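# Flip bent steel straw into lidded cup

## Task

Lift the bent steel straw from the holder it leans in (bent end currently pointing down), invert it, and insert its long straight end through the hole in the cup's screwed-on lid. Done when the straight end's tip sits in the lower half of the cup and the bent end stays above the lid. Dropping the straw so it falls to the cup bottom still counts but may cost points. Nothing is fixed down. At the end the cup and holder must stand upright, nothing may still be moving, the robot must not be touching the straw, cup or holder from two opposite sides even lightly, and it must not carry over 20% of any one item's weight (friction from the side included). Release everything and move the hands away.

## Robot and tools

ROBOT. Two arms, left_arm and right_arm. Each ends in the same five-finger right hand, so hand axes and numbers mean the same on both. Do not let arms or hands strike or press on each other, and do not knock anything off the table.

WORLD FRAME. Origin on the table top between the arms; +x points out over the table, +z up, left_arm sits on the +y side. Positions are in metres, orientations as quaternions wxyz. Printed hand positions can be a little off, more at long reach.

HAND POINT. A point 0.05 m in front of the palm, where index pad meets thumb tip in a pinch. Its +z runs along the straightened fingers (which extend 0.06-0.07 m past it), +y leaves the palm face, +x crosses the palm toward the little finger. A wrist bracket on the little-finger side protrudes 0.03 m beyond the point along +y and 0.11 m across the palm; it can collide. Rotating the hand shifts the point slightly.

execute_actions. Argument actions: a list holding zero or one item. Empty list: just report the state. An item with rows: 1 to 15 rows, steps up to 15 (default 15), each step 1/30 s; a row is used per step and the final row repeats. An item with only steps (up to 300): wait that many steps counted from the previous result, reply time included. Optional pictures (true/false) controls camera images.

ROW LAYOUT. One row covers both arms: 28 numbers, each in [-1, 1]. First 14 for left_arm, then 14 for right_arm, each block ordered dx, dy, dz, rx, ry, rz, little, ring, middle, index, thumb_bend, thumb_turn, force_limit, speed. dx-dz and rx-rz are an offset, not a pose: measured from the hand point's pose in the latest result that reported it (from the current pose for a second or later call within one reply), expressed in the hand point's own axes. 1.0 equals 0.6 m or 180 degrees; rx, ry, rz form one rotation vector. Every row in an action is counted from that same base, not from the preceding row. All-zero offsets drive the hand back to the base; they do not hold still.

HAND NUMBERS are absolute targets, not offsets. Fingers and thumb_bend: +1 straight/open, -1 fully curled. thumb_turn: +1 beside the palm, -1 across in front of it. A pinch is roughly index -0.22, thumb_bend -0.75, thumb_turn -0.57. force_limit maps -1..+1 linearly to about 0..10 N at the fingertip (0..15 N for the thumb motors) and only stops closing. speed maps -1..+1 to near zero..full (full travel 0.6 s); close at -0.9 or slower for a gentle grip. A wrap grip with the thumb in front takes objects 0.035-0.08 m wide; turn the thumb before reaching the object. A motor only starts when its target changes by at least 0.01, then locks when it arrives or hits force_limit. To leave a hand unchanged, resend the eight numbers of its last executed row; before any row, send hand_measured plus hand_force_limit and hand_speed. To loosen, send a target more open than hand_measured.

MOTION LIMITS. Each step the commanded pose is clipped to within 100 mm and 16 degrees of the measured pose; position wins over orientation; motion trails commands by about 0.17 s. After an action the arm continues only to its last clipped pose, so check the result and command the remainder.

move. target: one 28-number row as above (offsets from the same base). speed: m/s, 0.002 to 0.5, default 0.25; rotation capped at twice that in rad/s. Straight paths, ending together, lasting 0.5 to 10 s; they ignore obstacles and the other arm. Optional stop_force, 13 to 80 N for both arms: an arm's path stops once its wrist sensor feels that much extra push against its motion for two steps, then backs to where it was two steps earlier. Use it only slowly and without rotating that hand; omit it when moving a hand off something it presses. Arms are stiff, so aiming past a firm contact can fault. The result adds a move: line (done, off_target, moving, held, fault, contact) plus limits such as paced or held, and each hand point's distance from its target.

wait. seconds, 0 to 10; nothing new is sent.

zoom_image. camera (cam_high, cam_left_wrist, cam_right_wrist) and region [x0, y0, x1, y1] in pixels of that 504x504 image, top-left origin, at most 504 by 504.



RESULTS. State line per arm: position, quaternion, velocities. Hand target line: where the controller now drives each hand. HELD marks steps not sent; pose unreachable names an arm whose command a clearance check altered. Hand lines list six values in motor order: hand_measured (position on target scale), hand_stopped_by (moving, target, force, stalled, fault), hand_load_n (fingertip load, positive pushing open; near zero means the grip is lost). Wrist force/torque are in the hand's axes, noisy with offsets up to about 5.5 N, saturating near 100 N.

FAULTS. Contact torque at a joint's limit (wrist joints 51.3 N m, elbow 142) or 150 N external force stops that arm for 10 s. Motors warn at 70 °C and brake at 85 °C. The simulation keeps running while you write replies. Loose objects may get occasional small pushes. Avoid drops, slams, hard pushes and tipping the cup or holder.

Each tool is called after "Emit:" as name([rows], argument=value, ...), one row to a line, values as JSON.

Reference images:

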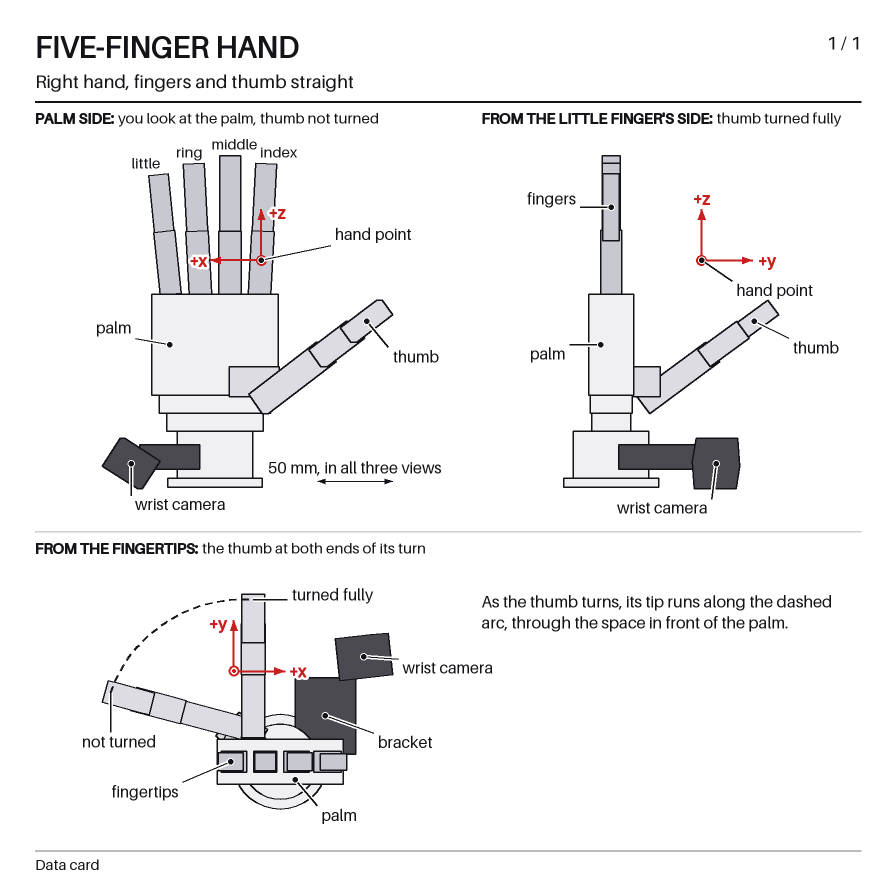

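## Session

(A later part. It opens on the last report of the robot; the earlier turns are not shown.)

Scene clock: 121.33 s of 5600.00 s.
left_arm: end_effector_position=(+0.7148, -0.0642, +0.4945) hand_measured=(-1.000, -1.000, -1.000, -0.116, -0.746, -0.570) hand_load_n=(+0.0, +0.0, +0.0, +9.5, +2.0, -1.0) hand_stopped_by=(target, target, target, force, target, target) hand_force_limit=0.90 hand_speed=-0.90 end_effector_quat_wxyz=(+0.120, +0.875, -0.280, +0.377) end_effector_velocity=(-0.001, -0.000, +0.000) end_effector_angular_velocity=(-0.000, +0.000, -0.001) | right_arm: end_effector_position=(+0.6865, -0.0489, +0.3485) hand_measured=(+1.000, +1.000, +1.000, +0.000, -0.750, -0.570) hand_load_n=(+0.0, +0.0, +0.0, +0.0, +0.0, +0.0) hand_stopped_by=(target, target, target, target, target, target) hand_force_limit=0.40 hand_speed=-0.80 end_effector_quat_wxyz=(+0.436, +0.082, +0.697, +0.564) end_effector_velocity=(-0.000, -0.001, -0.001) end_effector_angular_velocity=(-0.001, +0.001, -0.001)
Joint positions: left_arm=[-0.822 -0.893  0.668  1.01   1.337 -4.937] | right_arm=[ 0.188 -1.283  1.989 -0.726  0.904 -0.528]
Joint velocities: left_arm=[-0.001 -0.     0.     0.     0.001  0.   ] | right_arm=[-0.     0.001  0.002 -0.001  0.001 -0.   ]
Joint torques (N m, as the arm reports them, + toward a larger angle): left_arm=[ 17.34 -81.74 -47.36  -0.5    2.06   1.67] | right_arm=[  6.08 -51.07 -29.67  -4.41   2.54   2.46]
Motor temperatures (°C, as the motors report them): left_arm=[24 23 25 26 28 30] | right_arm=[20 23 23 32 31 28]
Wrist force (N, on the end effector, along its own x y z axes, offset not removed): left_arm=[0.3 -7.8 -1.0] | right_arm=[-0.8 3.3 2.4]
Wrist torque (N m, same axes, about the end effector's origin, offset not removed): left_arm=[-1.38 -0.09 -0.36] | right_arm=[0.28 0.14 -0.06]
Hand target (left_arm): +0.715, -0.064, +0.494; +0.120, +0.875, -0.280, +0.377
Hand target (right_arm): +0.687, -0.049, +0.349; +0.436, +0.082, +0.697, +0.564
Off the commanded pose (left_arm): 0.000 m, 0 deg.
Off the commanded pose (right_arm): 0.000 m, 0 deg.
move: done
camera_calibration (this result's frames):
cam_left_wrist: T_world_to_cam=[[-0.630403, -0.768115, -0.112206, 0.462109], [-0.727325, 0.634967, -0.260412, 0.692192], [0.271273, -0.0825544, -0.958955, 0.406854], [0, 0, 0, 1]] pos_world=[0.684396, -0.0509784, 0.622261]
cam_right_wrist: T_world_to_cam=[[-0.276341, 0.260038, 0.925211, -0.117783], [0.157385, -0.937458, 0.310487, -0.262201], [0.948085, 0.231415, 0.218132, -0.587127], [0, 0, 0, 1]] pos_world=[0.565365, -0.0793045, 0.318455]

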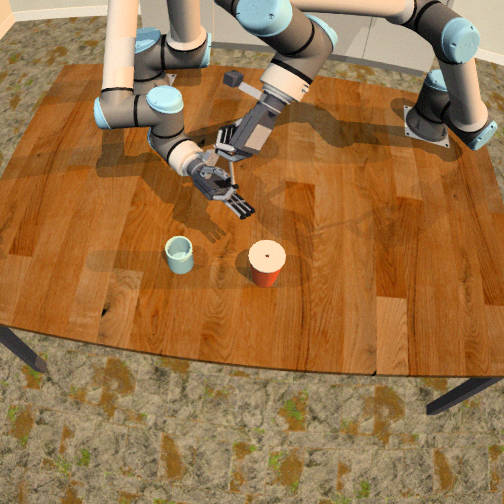

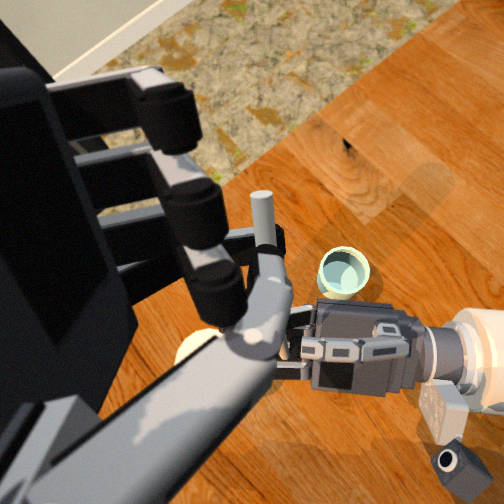

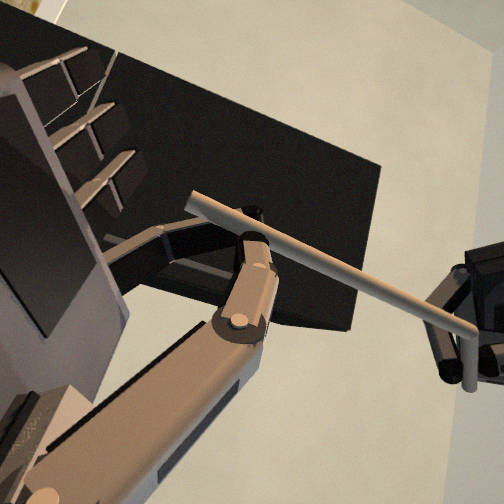

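Emit:
move(target=[0,0,0,0,0,0,-1,-1,-1,-0.35,-0.75,-0.57,0.9,-0.9, 0,0,-0.01,0,0,0,1,1,1,1,-0.75,-0.57,0.4,0.5], speed=0.05)

Emit:
move(target=[0,0,0,0,0,0,-1,-1,-1,-0.35,-0.75,-0.57,0.9,-0.9, 0,0,-0.2,0,0,0,1,1,1,1,1,1,0.4,0.5], speed=0.2)

Scene clock: 125.33 s of 5600.00 s.
left_arm: end_effector_position=(+0.7148, -0.0642, +0.4945) hand_measured=(-1.000, -1.000, -1.000, -0.116, -0.746, -0.570) hand_load_n=(+0.0, +0.0, +0.0, +9.5, +2.0, -1.0) hand_stopped_by=(target, target, target, force, target, target) hand_force_limit=0.90 hand_speed=-0.90 end_effector_quat_wxyz=(+0.120, +0.875, -0.280, +0.377) end_effector_velocity=(-0.000, -0.001, -0.003) end_effector_angular_velocity=(+0.003, +0.002, -0.001) | right_arm: end_effector_position=(+0.6825, -0.0529, +0.3484) hand_measured=(+1.000, +1.000, +1.000, +1.000, -0.750, -0.570) hand_load_n=(+0.0, +0.0, +0.0, +0.0, +0.0, +0.0) hand_stopped_by=(target, target, target, target, target, target) hand_force_limit=0.40 hand_speed=0.50 end_effector_quat_wxyz=(+0.436, +0.082, +0.697, +0.564) end_effector_velocity=(-0.001, -0.002, -0.000) end_effector_angular_velocity=(+0.000, +0.000, -0.001)
Joint positions: left_arm=[-0.822 -0.893  0.668  1.01   1.337 -4.937] | right_arm=[ 0.182 -1.29   2.    -0.729  0.898 -0.528]
Joint velocities: left_arm=[-0.001  0.003 -0.001  0.001  0.    -0.   ] | right_arm=[-0.003 -0.002  0.004 -0.002 -0.002  0.001]
Joint torques (N m, as the arm reports them, + toward a larger angle): left_arm=[ 18.03 -81.98 -34.35   3.31   1.89   1.62] | right_arm=[-11.48 -65.7  -27.68  -5.97  -2.65   2.9 ]
Motor temperatures (°C, as the motors report them): left_arm=[24 23 25 26 28 30] | right_arm=[20 23 23 32 31 28]
Wrist force (N, on the end effector, along its own x y z axes, offset not removed): left_arm=[1.5 -10.9 4.2] | right_arm=[-1.7 0.4 1.7]
Wrist torque (N m, same axes, about the end effector's origin, offset not removed): left_arm=[-2.16 -0.64 -0.24] | right_arm=[0.17 0.32 -0.19]
Hand target (left_arm): +0.715, -0.064, +0.495; +0.120, +0.875, -0.280, +0.377
Hand target (right_arm): +0.682, -0.053, +0.348; +0.436, +0.082, +0.697, +0.564
Off the commanded pose (left_arm): 0.000 m, 0 deg.
Off the commanded pose (right_arm): 0.000 m, 0 deg.
After step 90, 0.30 s passed at rest.
move: done
camera_calibration (this result's frames):
cam_left_wrist: T_world_to_cam=[[-0.630405, -0.768113, -0.112212, 0.462113], [-0.72733, 0.634973, -0.260387, 0.692174], [0.271258, -0.0825337, -0.958961, 0.406853], [0, 0, 0, 1]] pos_world=[0.684395, -0.0509776, 0.622244]
cam_right_wrist: T_world_to_cam=[[-0.276326, 0.26004, 0.925215, -0.117745], [0.157378, -0.93746, 0.310484, -0.265354], [0.948091, 0.231403, 0.21812, -0.582371], [0, 0, 0, 1]] pos_world=[0.561366, -0.0833776, 0.318354]

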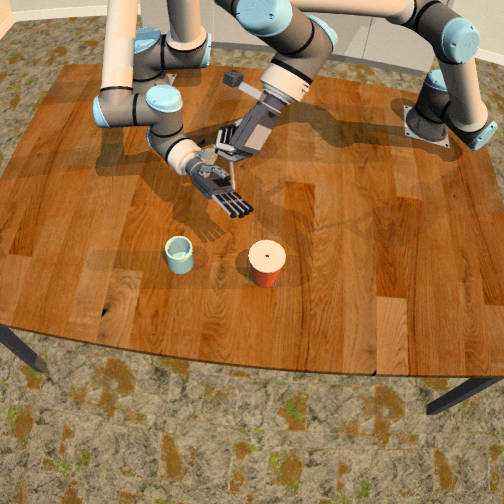

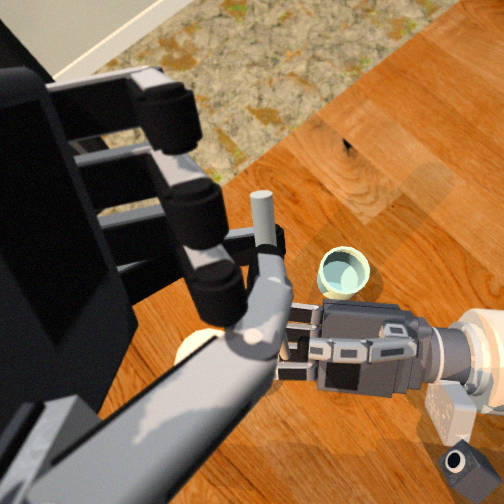

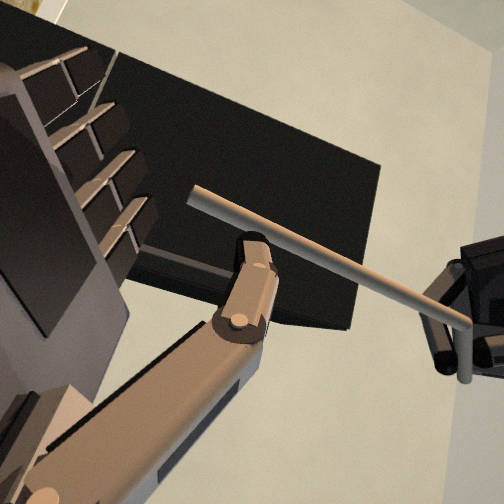

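Scene clock: 126.73 s of 5600.00 s.
left_arm: end_effector_position=(+0.7148, -0.0642, +0.4945) hand_measured=(-1.000, -1.000, -1.000, -0.116, -0.746, -0.570) hand_load_n=(+0.0, +0.0, +0.0, +9.5, +2.0, -1.0) hand_stopped_by=(target, target, target, force, target, target) hand_force_limit=0.90 hand_speed=-0.90 end_effector_quat_wxyz=(+0.120, +0.875, -0.280, +0.377) end_effector_velocity=(+0.001, +0.001, -0.001) end_effector_angular_velocity=(+0.001, +0.001, +0.001) | right_arm: end_effector_position=(+0.5985, -0.1385, +0.3464) hand_measured=(+1.000, +1.000, +1.000, +1.000, +1.000, +1.000) hand_load_n=(+0.0, +0.0, +0.0, +0.0, +0.0, +0.0) hand_stopped_by=(target, target, target, target, target, target) hand_force_limit=0.40 hand_speed=0.50 end_effector_quat_wxyz=(+0.436, +0.083, +0.697, +0.564) end_effector_velocity=(-0.000, -0.001, +0.002) end_effector_angular_velocity=(-0.000, -0.003, +0.000)
Joint positions: left_arm=[-0.822 -0.893  0.668  1.01   1.337 -4.937] | right_arm=[ 0.033 -1.448  2.209 -0.783  0.75  -0.524]
Joint velocities: left_arm=[ 0.002  0.     0.     0.     0.    -0.   ] | right_arm=[-0.001 -0.003  0.    -0.    -0.002 -0.   ]
Joint torques (N m, as the arm reports them, + toward a larger angle): left_arm=[ 16.16 -81.48 -33.84   3.43   1.73   1.35] | right_arm=[-10.66 -51.69 -27.48  -5.31  -2.82   3.05]
Motor temperatures (°C, as the motors report them): left_arm=[24 23 25 26 28 30] | right_arm=[20 23 23 32 31 28]
Wrist force (N, on the end effector, along its own x y z axes, offset not removed): left_arm=[-1.8 -1.5 -0.1] | right_arm=[-2.1 1.6 -4.0]
Wrist torque (N m, same axes, about the end effector's origin, offset not removed): left_arm=[-0.55 0.11 -0.46] | right_arm=[0.39 0.63 -0.18]
Hand target (left_arm): +0.715, -0.064, +0.494; +0.120, +0.875, -0.280, +0.377
Hand target (right_arm): +0.598, -0.139, +0.346; +0.436, +0.083, +0.697, +0.564
Off the commanded pose (left_arm): 0.000 m, 0 deg.
Off the commanded pose (right_arm): 0.000 m, 0 deg.
move: done
camera_calibration (this result's frames):
cam_left_wrist: T_world_to_cam=[[-0.630405, -0.768113, -0.112213, 0.462113], [-0.72733, 0.634973, -0.260387, 0.692174], [0.271258, -0.0825337, -0.958961, 0.406853], [0, 0, 0, 1]] pos_world=[0.684395, -0.0509776, 0.622244]
cam_right_wrist: T_world_to_cam=[[-0.276308, 0.259903, 0.925259, -0.11691], [0.157374, -0.937509, 0.31034, -0.331663], [0.948097, 0.231361, 0.21814, -0.482544], [0, 0, 0, 1]] pos_world=[0.47739, -0.16891, 0.316362]

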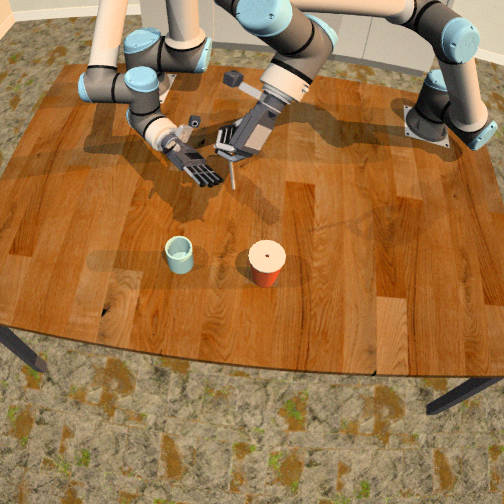

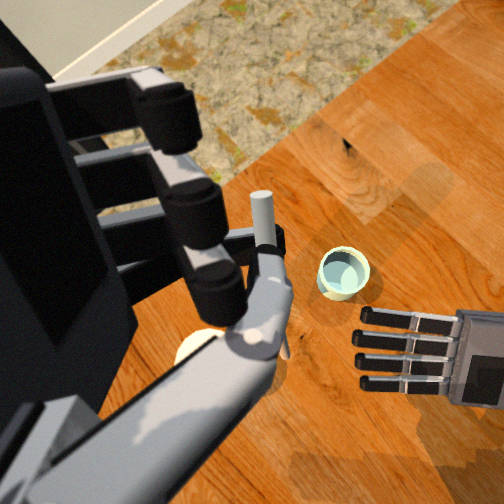

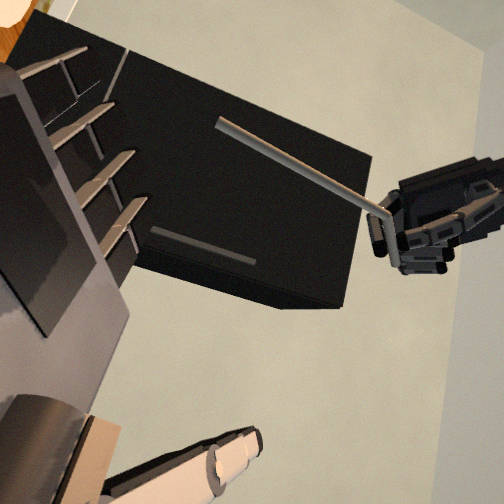

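Emit:
move(target=[-0.207,-0.19,0.148,0,0.044,0,-1,-1,-1,-0.35,-0.75,-0.57,0.9,-0.9, 0.086,-0.143,0,0,0,0.66,1,1,1,1,1,1,0.4,0.5], speed=0.3)

Scene clock: 135.20 s of 5600.00 s.
left_arm: end_effector_position=(+0.7640, +0.0406, +0.3432) hand_measured=(-1.000, -1.000, -1.000, -0.116, -0.746, -0.570) hand_load_n=(+0.0, +0.0, +0.0, +9.5, +2.0, -1.0) hand_stopped_by=(target, target, target, force, target, target) hand_force_limit=0.90 hand_speed=-0.90 end_effector_quat_wxyz=(+0.139, +0.847, -0.271, +0.436) end_effector_velocity=(+0.000, +0.001, +0.000) end_effector_angular_velocity=(-0.002, -0.002, +0.000) | right_arm: end_effector_position=(+0.5995, -0.1373, +0.2465) hand_measured=(+1.000, +1.000, +1.000, +1.000, +1.000, +1.000) hand_load_n=(+0.0, +0.0, +0.0, +0.0, +0.0, +0.0) hand_stopped_by=(target, target, target, target, target, target) hand_force_limit=0.40 hand_speed=0.50 end_effector_quat_wxyz=(-0.263, +0.642, +0.284, +0.662) end_effector_velocity=(+0.000, -0.000, -0.001) end_effector_angular_velocity=(+0.011, +0.008, +0.000)
Joint positions: left_arm=[-0.704 -1.045  1.203  0.472  1.403 -4.832] | right_arm=[ 0.132 -1.485  2.261 -0.796  0.849  1.545]
Joint velocities: left_arm=[ 0.001 -0.002  0.003 -0.004  0.     0.001] | right_arm=[-0.001  0.001  0.001 -0.004 -0.001  0.015]
Joint torques (N m, as the arm reports them, + toward a larger angle): left_arm=[ 18.93 -99.51 -32.76  -1.72   2.18   2.12] | right_arm=[-11.38 -28.17 -28.02  -5.97  -2.87   2.81]
Motor temperatures (°C, as the motors report them): left_arm=[24 23 25 26 28 30] | right_arm=[20 23 23 32 31 28]
Wrist force (N, on the end effector, along its own x y z axes, offset not removed): left_arm=[0.6 -0.9 1.6] | right_arm=[-1.2 -1.7 -1.1]
Wrist torque (N m, same axes, about the end effector's origin, offset not removed): left_arm=[-0.44 -0.08 -0.30] | right_arm=[-0.14 0.31 -0.05]
Hand target (left_arm): +0.764, +0.041, +0.343; +0.139, +0.847, -0.271, +0.436
Hand target (right_arm): +0.599, -0.137, +0.246; -0.264, +0.642, +0.284, +0.662
Off the commanded pose (left_arm): 0.000 m, 0 deg.
Off the commanded pose (right_arm): 0.000 m, 0 deg.
After step 90, 1.43 s passed at rest.
move: done
camera_calibration (this result's frames):
cam_left_wrist: T_world_to_cam=[[-0.617376, -0.777415, -0.120305, 0.549823], [-0.690678, 0.608874, -0.390175, 0.639671], [0.376578, -0.157792, -0.912847, 0.163844], [0, 0, 0, 1]] pos_world=[0.719554, 0.0638142, 0.465295]
cam_right_wrist: T_world_to_cam=[[0.71483, -0.690348, -0.111521, -0.493603], [-0.443509, -0.324259, -0.835557, 0.427153], [0.540664, 0.646742, -0.537966, 0.0257453], [0, 0, 0, 1]] pos_world=[0.528369, -0.2189, 0.315714]

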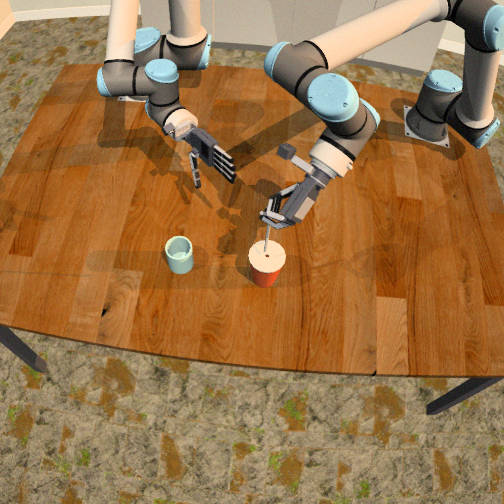

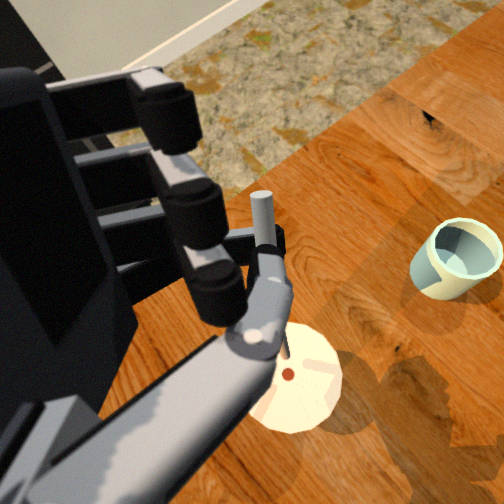

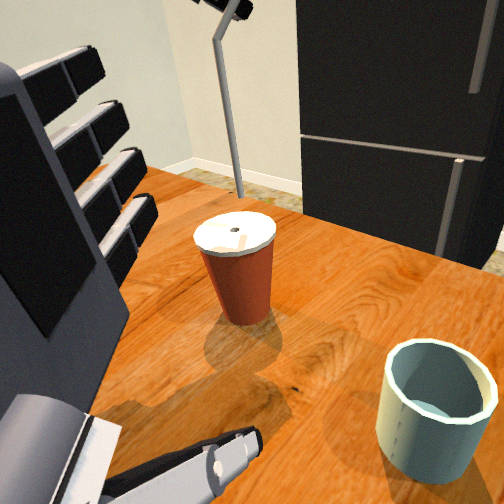

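Emit:
move(target=[-0.042,0,0.0045,0,0,0,-1,-1,-1,-0.35,-0.75,-0.57,0.9,-0.9, 0,0,0,0,0,0,1,1,1,1,1,1,0.4,0.5], speed=0.05)

Emit:
zoom_image(camera="cam_right_wrist", region=[190, 180, 280, 270])

Emit:
zoom_image(camera="cam_left_wrist", region=[250, 320, 330, 400])

Scene clock: 141.47 s of 5600.00 s.
left_arm: end_effector_position=(+0.7540, +0.0477, +0.3214) hand_measured=(-1.000, -1.000, -1.000, -0.116, -0.746, -0.570) hand_load_n=(+0.0, +0.0, +0.0, +9.5, +2.0, -1.0) hand_stopped_by=(target, target, target, force, target, target) hand_force_limit=0.90 hand_speed=-0.90 end_effector_quat_wxyz=(+0.139, +0.847, -0.271, +0.436) end_effector_velocity=(-0.001, +0.001, -0.000) end_effector_angular_velocity=(-0.001, -0.001, -0.000) | right_arm: end_effector_position=(+0.5995, -0.1373, +0.2464) hand_measured=(+1.000, +1.000, +1.000, +1.000, +1.000, +1.000) hand_load_n=(+0.0, +0.0, +0.0, +0.0, +0.0, +0.0) hand_stopped_by=(target, target, target, target, target, target) hand_force_limit=0.40 hand_speed=0.50 end_effector_quat_wxyz=(-0.263, +0.642, +0.284, +0.662) end_effector_velocity=(-0.000, +0.000, +0.000) end_effector_angular_velocity=(-0.000, -0.000, +0.000)
Joint positions: left_arm=[-0.707 -1.059  1.264  0.425  1.4   -4.834] | right_arm=[ 0.132 -1.485  2.261 -0.796  0.849  1.545]
Joint velocities: left_arm=[-0.    -0.003  0.005 -0.003 -0.    -0.   ] | right_arm=[ 0.    -0.001  0.001  0.    -0.    -0.   ]
Joint torques (N m, as the arm reports them, + toward a larger angle): left_arm=[-13.08 -96.77 -32.21  -2.13  -3.35  -2.84] | right_arm=[  6.86 -48.31 -39.     2.52   1.89  -3.81]
Motor temperatures (°C, as the motors report them): left_arm=[24 23 25 26 28 30] | right_arm=[20 23 24 32 31 28]
Wrist force (N, on the end effector, along its own x y z axes, offset not removed): left_arm=[4.6 -3.3 1.9] | right_arm=[-2.3 -1.9 1.2]
Wrist torque (N m, same axes, about the end effector's origin, offset not removed): left_arm=[-0.87 -0.92 0.05] | right_arm=[-0.48 0.30 -0.02]
Hand target (left_arm): +0.754, +0.048, +0.321; +0.139, +0.847, -0.271, +0.436
Hand target (right_arm): +0.600, -0.137, +0.246; -0.263, +0.642, +0.284, +0.662
Off the commanded pose (left_arm): 0.000 m, 0 deg.
Off the commanded pose (right_arm): 0.000 m, 0 deg.
After step 90, 2.37 s passed at rest.
move: done
camera_calibration (this result's frames):
cam_left_wrist: T_world_to_cam=[[-0.617381, -0.777409, -0.120313, 0.546569], [-0.690686, 0.608888, -0.39014, 0.619919], [0.376555, -0.157767, -0.912861, 0.148811], [0, 0, 0, 1]] pos_world=[0.709575, 0.070924, 0.443458]
cam_right_wrist: T_world_to_cam=[[0.714895, -0.690275, -0.111556, -0.493604], [-0.443509, -0.324294, -0.835544, 0.427125], [0.540578, 0.646802, -0.537979, 0.025789], [0, 0, 0, 1]] pos_world=[0.528368, -0.218889, 0.315691]

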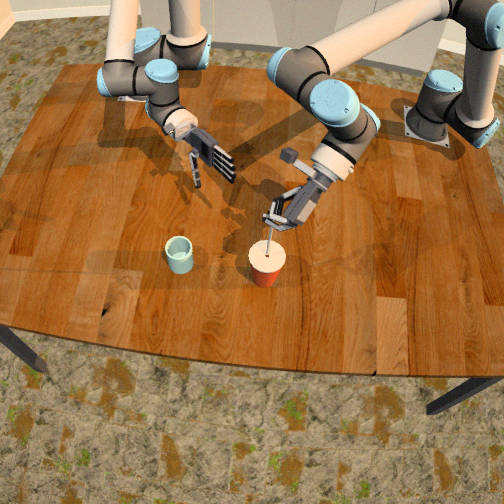

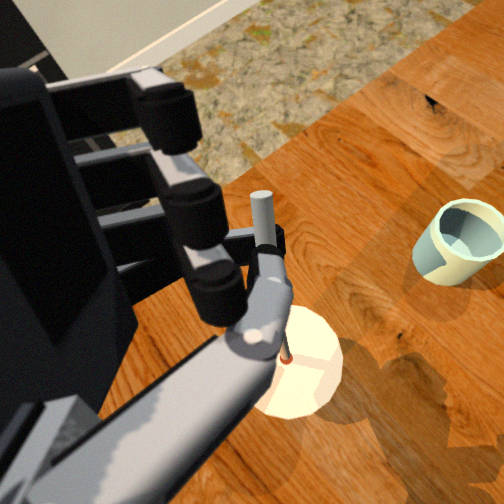

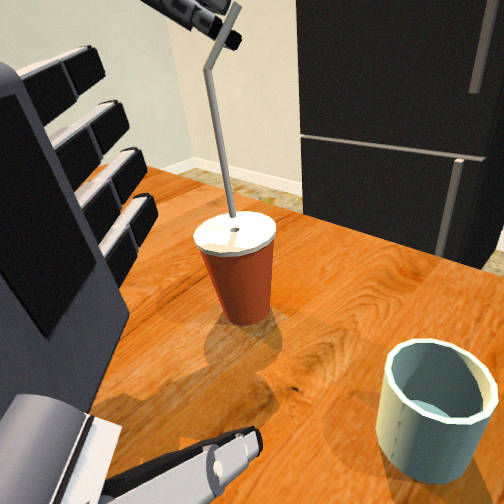

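Region (190, 180, 280, 270) of cam_right_wrist's 504x504 image, scaled by 5.600, with more detail than that image has.

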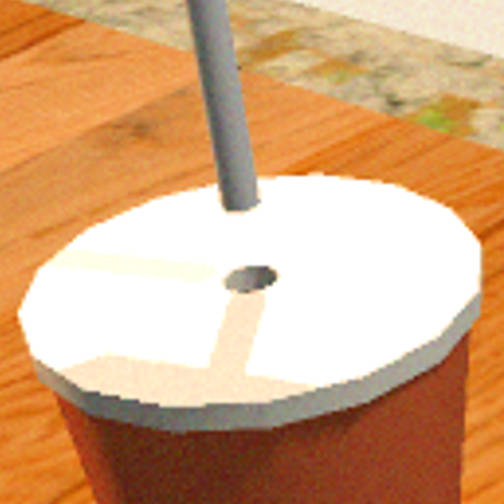

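Region (250, 320, 330, 400) of cam_left_wrist's 504x504 image, scaled by 6.300, with more detail than that image has.

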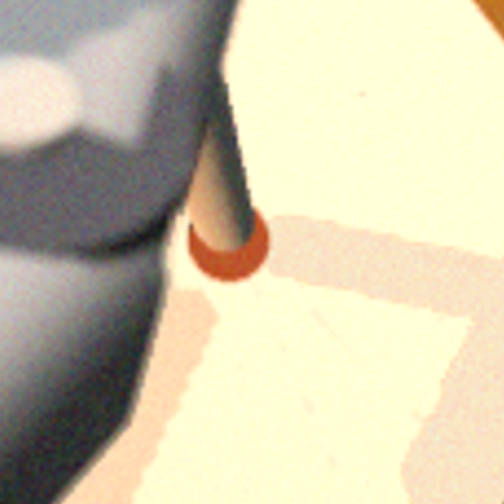

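Aligned. Down 4 cm.

Emit:
move(target=[-0.0543,0,0.0388,0,0,0,-1,-1,-1,-0.35,-0.75,-0.57,0.9,-0.9, 0,0,0,0,0,0,1,1,1,1,1,1,0.4,0.5], speed=0.02)

Emit:
zoom_image(camera="cam_right_wrist", region=[190, 180, 280, 270])

Emit:
zoom_image(camera="cam_high", region=[230, 210, 310, 290])

Scene clock: 145.73 s of 5600.00 s.
left_arm: end_effector_position=(+0.7541, +0.0476, +0.2816) hand_measured=(-1.000, -1.000, -1.000, -0.116, -0.746, -0.570) hand_load_n=(+0.0, +0.0, +0.0, +9.5, +2.0, -1.0) hand_stopped_by=(target, target, target, force, target, target) hand_force_limit=0.90 hand_speed=-0.90 end_effector_quat_wxyz=(+0.139, +0.847, -0.271, +0.436) end_effector_velocity=(-0.000, +0.000, -0.003) end_effector_angular_velocity=(+0.002, +0.001, -0.000) | right_arm: end_effector_position=(+0.5995, -0.1373, +0.2465) hand_measured=(+1.000, +1.000, +1.000, +1.000, +1.000, +1.000) hand_load_n=(+0.0, +0.0, +0.0, +0.0, +0.0, +0.0) hand_stopped_by=(target, target, target, target, target, target) hand_force_limit=0.40 hand_speed=0.50 end_effector_quat_wxyz=(-0.263, +0.642, +0.284, +0.662) end_effector_velocity=(-0.001, +0.000, -0.001) end_effector_angular_velocity=(-0.001, +0.001, +0.001)
Joint positions: left_arm=[-0.707 -1.043  1.311  0.363  1.4   -4.834] | right_arm=[ 0.132 -1.485  2.261 -0.796  0.849  1.545]
Joint velocities: left_arm=[-0.     0.002  0.003 -0.003 -0.     0.   ] | right_arm=[ 0.001  0.     0.001  0.001 -0.    -0.001]
Joint torques (N m, as the arm reports them, + toward a larger angle): left_arm=[ 19.56 -64.83 -32.25  -2.17   2.07   0.29] | right_arm=[ -0.56 -32.87 -36.12   0.83  -3.07  -0.45]
Motor temperatures (°C, as the motors report them): left_arm=[24 23 25 26 28 30] | right_arm=[20 23 24 32 31 28]
Wrist force (N, on the end effector, along its own x y z axes, offset not removed): left_arm=[-4.0 0.6 -5.5] | right_arm=[-1.6 -2.7 0.2]
Wrist torque (N m, same axes, about the end effector's origin, offset not removed): left_arm=[0.05 0.65 -0.42] | right_arm=[-0.37 0.48 -0.36]
Hand target (left_arm): +0.754, +0.048, +0.281; +0.139, +0.847, -0.271, +0.436
Hand target (right_arm): +0.599, -0.137, +0.246; -0.263, +0.642, +0.284, +0.662
Off the commanded pose (left_arm): 0.000 m, 0 deg.
Off the commanded pose (right_arm): 0.000 m, 0 deg.
move: done
camera_calibration (this result's frames):
cam_left_wrist: T_world_to_cam=[[-0.617369, -0.777424, -0.120282, 0.541773], [-0.690709, 0.608868, -0.390129, 0.604513], [0.376531, -0.157774, -0.91287, 0.112523], [0, 0, 0, 1]] pos_world=[0.709648, 0.0708724, 0.403723]
cam_right_wrist: T_world_to_cam=[[0.714902, -0.690274, -0.11152, -0.493609], [-0.443475, -0.324306, -0.835557, 0.427127], [0.540596, 0.646798, -0.537967, 0.0257862], [0, 0, 0, 1]] pos_world=[0.528363, -0.218884, 0.315714]

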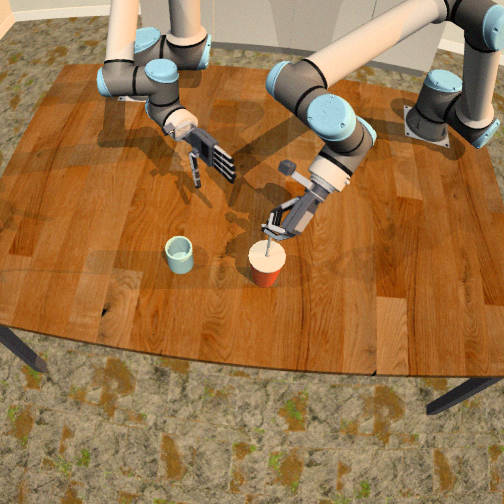

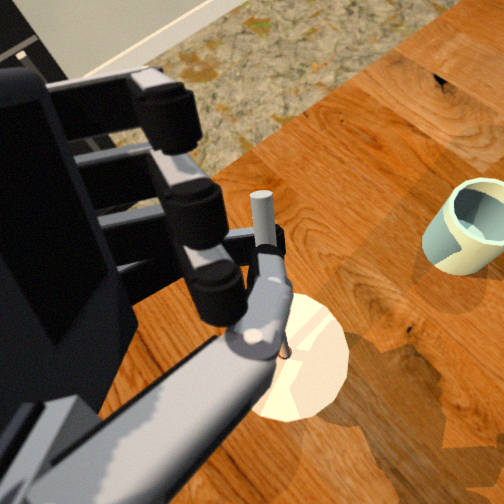

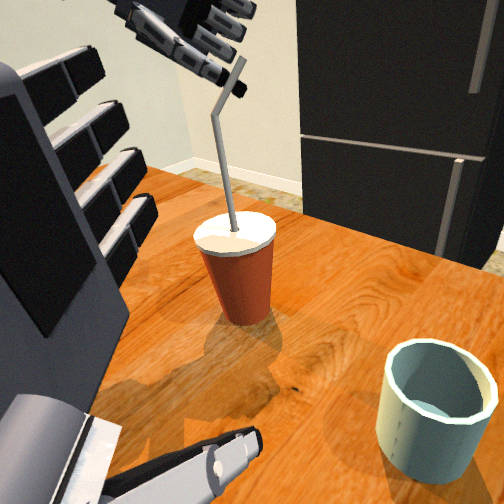

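Region (190, 180, 280, 270) of cam_right_wrist's 504x504 image, scaled by 5.600, with more detail than that image has.

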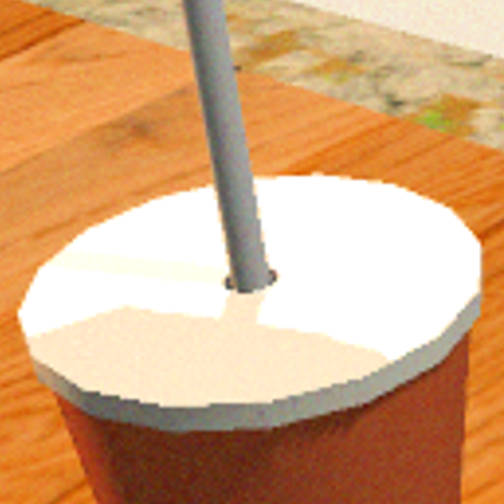

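Region (230, 210, 310, 290) of cam_high's 504x504 image, scaled by 6.300, with more detail than that image has.

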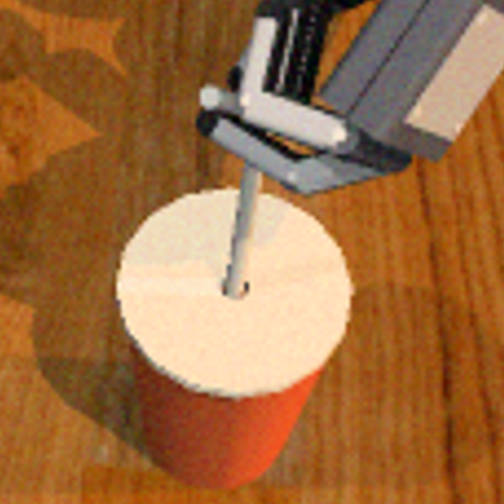

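Emit:
move(target=[-0.075,0.002,0.0545,0,0,0,-1,-1,-1,-0.35,-0.75,-0.57,0.9,-0.9, 0,0,0,0,0,0,1,1,1,1,1,1,0.4,0.5], speed=0.03)

Emit:
zoom_image(camera="cam_right_wrist", region=[190, 180, 280, 270])

Emit:
zoom_image(camera="cam_high", region=[230, 210, 310, 290])

Scene clock: 150.40 s of 5600.00 s.
left_arm: end_effector_position=(+0.7539, +0.0463, +0.2263) hand_measured=(-1.000, -1.000, -1.000, -0.116, -0.746, -0.570) hand_load_n=(+0.0, +0.0, +0.0, +9.5, +2.0, -1.0) hand_stopped_by=(target, target, target, force, target, target) hand_force_limit=0.90 hand_speed=-0.90 end_effector_quat_wxyz=(+0.139, +0.847, -0.271, +0.436) end_effector_velocity=(+0.000, +0.000, -0.002) end_effector_angular_velocity=(-0.000, -0.000, +0.001) | right_arm: end_effector_position=(+0.5995, -0.1373, +0.2464) hand_measured=(+1.000, +1.000, +1.000, +1.000, +1.000, +1.000) hand_load_n=(+0.0, +0.0, +0.0, +0.0, +0.0, +0.0) hand_stopped_by=(target, target, target, target, target, target) hand_force_limit=0.40 hand_speed=0.50 end_effector_quat_wxyz=(-0.263, +0.642, +0.284, +0.662) end_effector_velocity=(-0.000, -0.000, -0.001) end_effector_angular_velocity=(+0.001, +0.003, -0.001)
Joint positions: left_arm=[-0.709 -1.014  1.366  0.278  1.399 -4.834] | right_arm=[ 0.132 -1.485  2.261 -0.796  0.849  1.545]
Joint velocities: left_arm=[ 0.     0.001  0.002 -0.003 -0.    -0.   ] | right_arm=[-0.     0.     0.001  0.001  0.001  0.001]
Joint torques (N m, as the arm reports them, + toward a larger angle): left_arm=[-14.25 -67.78 -30.17  -1.78  -3.61  -2.78] | right_arm=[ -6.26 -44.22 -29.94  -2.39  -2.46  -0.39]
Motor temperatures (°C, as the motors report them): left_arm=[24 23 25 26 28 30] | right_arm=[20 23 24 32 31 28]
Wrist force (N, on the end effector, along its own x y z axes, offset not removed): left_arm=[-0.7 -1.3 -5.2] | right_arm=[0.3 -0.5 -2.2]
Wrist torque (N m, same axes, about the end effector's origin, offset not removed): left_arm=[-0.10 -0.11 -0.22] | right_arm=[-0.07 0.04 -0.02]
Hand target (left_arm): +0.754, +0.046, +0.226; +0.139, +0.847, -0.271, +0.436
Hand target (right_arm): +0.599, -0.137, +0.246; -0.263, +0.642, +0.284, +0.662
Off the commanded pose (left_arm): 0.000 m, 0 deg.
Off the commanded pose (right_arm): 0.000 m, 0 deg.
move: done
camera_calibration (this result's frames):
cam_left_wrist: T_world_to_cam=[[-0.61737, -0.777423, -0.120285, 0.533963], [-0.690712, 0.608871, -0.390119, 0.583544], [0.376526, -0.157766, -0.912874, 0.0618696], [0, 0, 0, 1]] pos_world=[0.709418, 0.0695729, 0.348359]
cam_right_wrist: T_world_to_cam=[[0.714894, -0.690275, -0.111562, -0.493603], [-0.443516, -0.324294, -0.83554, 0.42713], [0.540573, 0.646802, -0.537984, 0.0257927], [0, 0, 0, 1]] pos_world=[0.52837, -0.218889, 0.315692]

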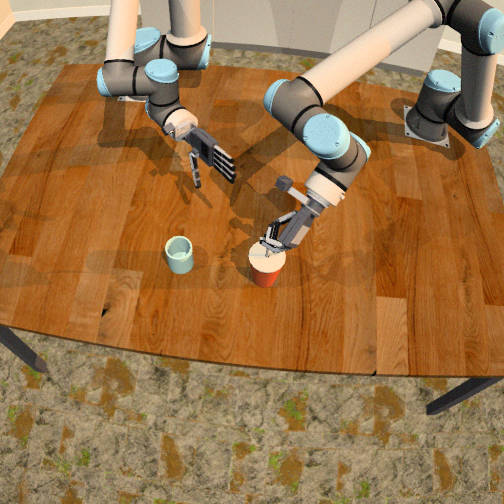

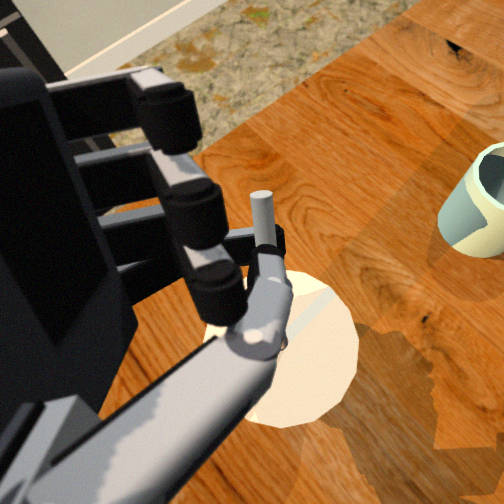

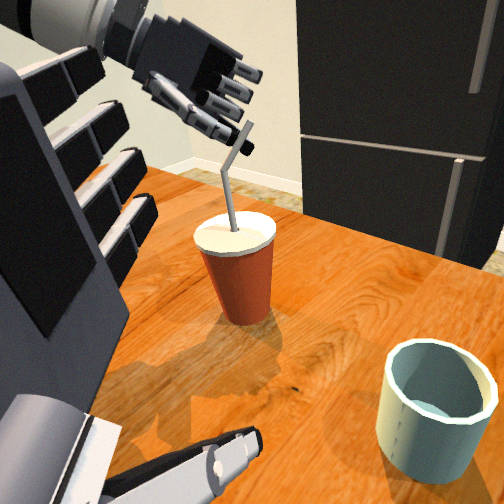

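Region (190, 180, 280, 270) of cam_right_wrist's 504x504 image, scaled by 5.600, with more detail than that image has.

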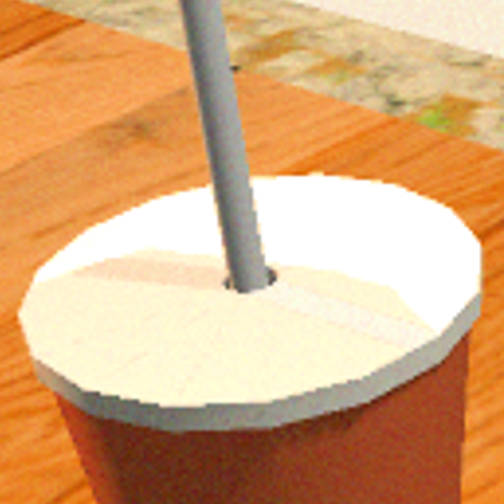

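Region (230, 210, 310, 290) of cam_high's 504x504 image, scaled by 6.300, with more detail than that image has.

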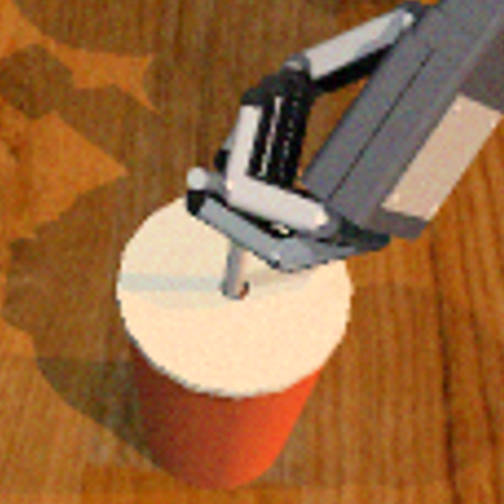

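Emit:
move(target=[-0.0477,-0.001,0.0366,0,0,0,-1,-1,-1,-0.35,-0.75,-0.57,0.9,-0.9, 0,0,0,0,0,0,1,1,1,1,1,1,0.4,0.5], speed=0.015)

Emit:
move(target=[-0.0068,0,0.0048,0,0,0,-1,-1,-1,-0.35,-0.75,-0.57,0.9,-0.9, 0,0,0,0,0,0,1,1,1,1,1,1,0.4,0.5], speed=0.005)

Scene clock: 155.43 s of 5600.00 s.
left_arm: end_effector_position=(+0.7553, +0.0461, +0.1905) hand_measured=(-1.000, -1.000, -1.000, -0.116, -0.746, -0.570) hand_load_n=(+0.0, +0.0, +0.0, +9.5, +2.0, -1.0) hand_stopped_by=(target, target, target, force, target, target) hand_force_limit=0.90 hand_speed=-0.90 end_effector_quat_wxyz=(+0.139, +0.847, -0.271, +0.436) end_effector_velocity=(+0.000, +0.000, -0.004) end_effector_angular_velocity=(+0.001, +0.001, +0.000) | right_arm: end_effector_position=(+0.5995, -0.1373, +0.2465) hand_measured=(+1.000, +1.000, +1.000, +1.000, +1.000, +1.000) hand_load_n=(+0.0, +0.0, +0.0, +0.0, +0.0, +0.0) hand_stopped_by=(target, target, target, target, target, target) hand_force_limit=0.40 hand_speed=0.50 end_effector_quat_wxyz=(-0.263, +0.642, +0.284, +0.662) end_effector_velocity=(+0.001, +0.000, +0.001) end_effector_angular_velocity=(-0.000, -0.002, +0.000)
Joint positions: left_arm=[-0.707 -0.99   1.395  0.225  1.4   -4.834] | right_arm=[ 0.132 -1.485  2.261 -0.796  0.849  1.545]
Joint velocities: left_arm=[ 0.     0.004  0.002 -0.004 -0.     0.   ] | right_arm=[-0.    -0.    -0.001  0.    -0.    -0.001]
Joint torques (N m, as the arm reports them, + toward a larger angle): left_arm=[ 19.44 -69.01 -27.41  -1.81   2.19   1.96] | right_arm=[ -1.04 -29.73 -30.17  -2.62  -1.53  -0.08]
Motor temperatures (°C, as the motors report them): left_arm=[24 23 25 26 28 30] | right_arm=[20 23 24 32 31 28]
Wrist force (N, on the end effector, along its own x y z axes, offset not removed): left_arm=[-1.4 -3.5 2.8] | right_arm=[-1.0 -0.7 0.7]
Wrist torque (N m, same axes, about the end effector's origin, offset not removed): left_arm=[-1.09 0.00 -0.41] | right_arm=[-0.13 0.19 0.09]
Hand target (left_arm): +0.755, +0.046, +0.190; +0.139, +0.847, -0.271, +0.436
Hand target (right_arm): +0.599, -0.137, +0.246; -0.263, +0.642, +0.284, +0.662
Off the commanded pose (left_arm): 0.000 m, 0 deg.
Off the commanded pose (right_arm): 0.000 m, 0 deg.
move: done
camera_calibration (this result's frames):
cam_left_wrist: T_world_to_cam=[[-0.617371, -0.777422, -0.120284, 0.530322], [-0.690716, 0.608874, -0.390108, 0.570731], [0.376516, -0.157759, -0.912879, 0.0286768], [0, 0, 0, 1]] pos_world=[0.710821, 0.0693052, 0.312614]
cam_right_wrist: T_world_to_cam=[[0.714906, -0.69027, -0.11152, -0.493609], [-0.443473, -0.324309, -0.835557, 0.427126], [0.540593, 0.6468, -0.537967, 0.0257883], [0, 0, 0, 1]] pos_world=[0.528362, -0.218883, 0.315714]

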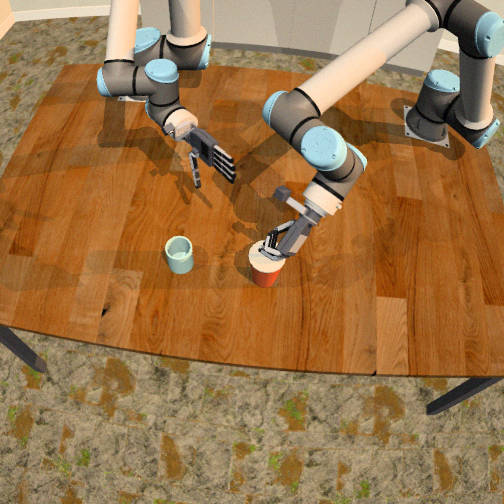

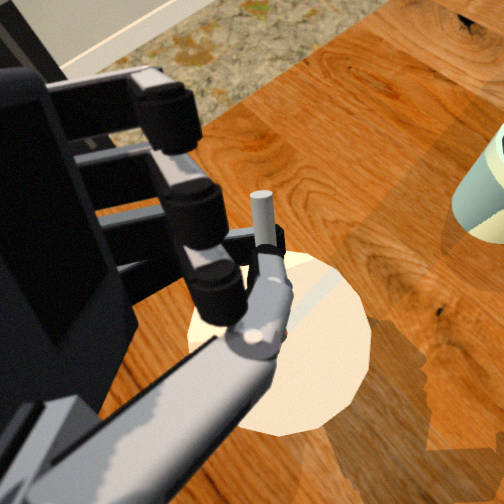

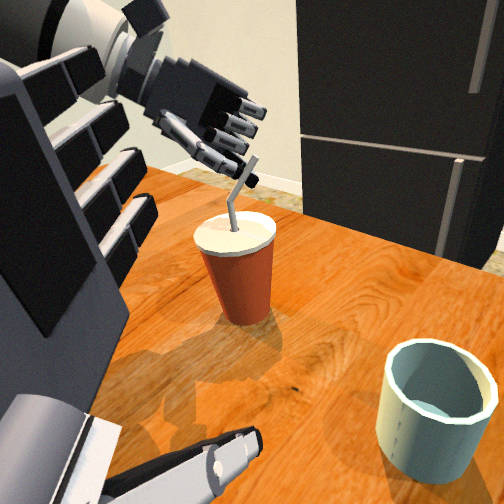

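Scene clock: 156.67 s of 5600.00 s.
left_arm: end_effector_position=(+0.7553, +0.0461, +0.1857) hand_measured=(-1.000, -1.000, -1.000, -0.116, -0.746, -0.570) hand_load_n=(+0.0, +0.0, +0.0, +9.5, +2.0, -1.0) hand_stopped_by=(target, target, target, force, target, target) hand_force_limit=0.90 hand_speed=-0.90 end_effector_quat_wxyz=(+0.139, +0.847, -0.271, +0.436) end_effector_velocity=(+0.000, -0.000, -0.002) end_effector_angular_velocity=(-0.000, -0.001, +0.000) | right_arm: end_effector_position=(+0.5995, -0.1373, +0.2465) hand_measured=(+1.000, +1.000, +1.000, +1.000, +1.000, +1.000) hand_load_n=(+0.0, +0.0, +0.0, +0.0, +0.0, +0.0) hand_stopped_by=(target, target, target, target, target, target) hand_force_limit=0.40 hand_speed=0.50 end_effector_quat_wxyz=(-0.263, +0.642, +0.284, +0.662) end_effector_velocity=(+0.001, -0.000, +0.001) end_effector_angular_velocity=(+0.000, -0.001, -0.000)
Joint positions: left_arm=[-0.707 -0.987  1.399  0.218  1.4   -4.834] | right_arm=[ 0.132 -1.485  2.261 -0.796  0.849  1.545]
Joint velocities: left_arm=[-0.     0.002  0.001 -0.003 -0.    -0.   ] | right_arm=[-0.    -0.    -0.001 -0.001  0.     0.   ]
Joint torques (N m, as the arm reports them, + toward a larger angle): left_arm=[ 17.38 -69.34 -29.    -2.46   1.91   1.81] | right_arm=[ -0.91 -31.85 -30.    -2.72  -1.82   0.07]
Motor temperatures (°C, as the motors report them): left_arm=[24 23 25 26 28 30] | right_arm=[20 23 24 32 31 28]
Wrist force (N, on the end effector, along its own x y z axes, offset not removed): left_arm=[2.6 5.0 1.7] | right_arm=[-4.2 -0.2 -2.5]
Wrist torque (N m, same axes, about the end effector's origin, offset not removed): left_arm=[0.19 -0.55 0.18] | right_arm=[0.11 0.84 -0.42]
Hand target (left_arm): +0.755, +0.046, +0.186; +0.139, +0.847, -0.271, +0.436
Hand target (right_arm): +0.599, -0.137, +0.246; -0.263, +0.642, +0.284, +0.662
Off the commanded pose (left_arm): 0.000 m, 0 deg.
Off the commanded pose (right_arm): 0.000 m, 0 deg.
move: done
camera_calibration (this result's frames):
cam_left_wrist: T_world_to_cam=[[-0.617371, -0.777421, -0.120285, 0.529742], [-0.690718, 0.608875, -0.390102, 0.568817], [0.376512, -0.157755, -0.912881, 0.0242471], [0, 0, 0, 1]] pos_world=[0.710811, 0.0693193, 0.307752]
cam_right_wrist: T_world_to_cam=[[0.714906, -0.69027, -0.11152, -0.493609], [-0.443474, -0.324309, -0.835557, 0.427126], [0.540593, 0.6468, -0.537967, 0.0257882], [0, 0, 0, 1]] pos_world=[0.528362, -0.218883, 0.315714]

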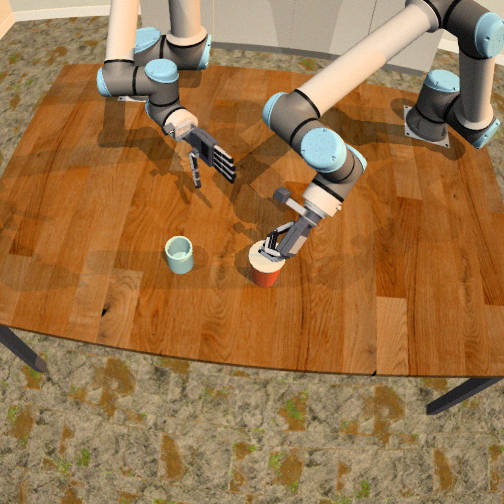

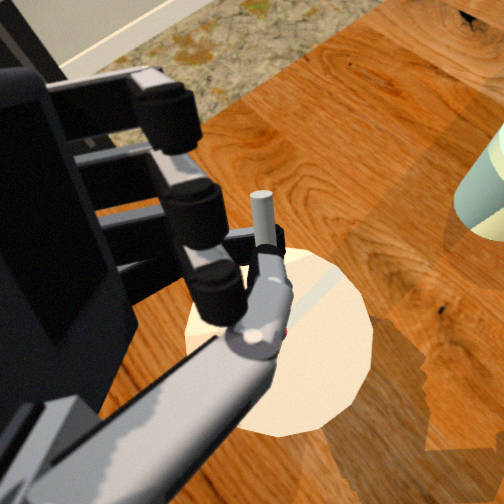

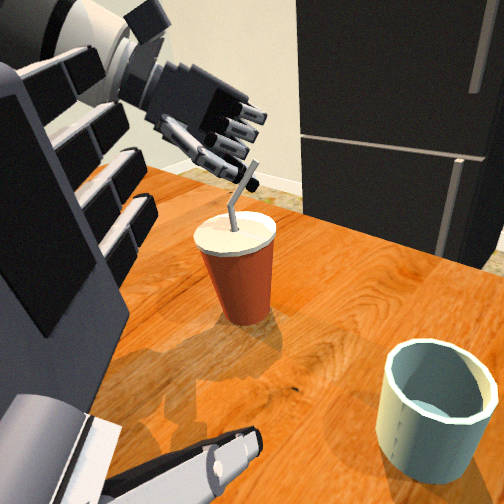

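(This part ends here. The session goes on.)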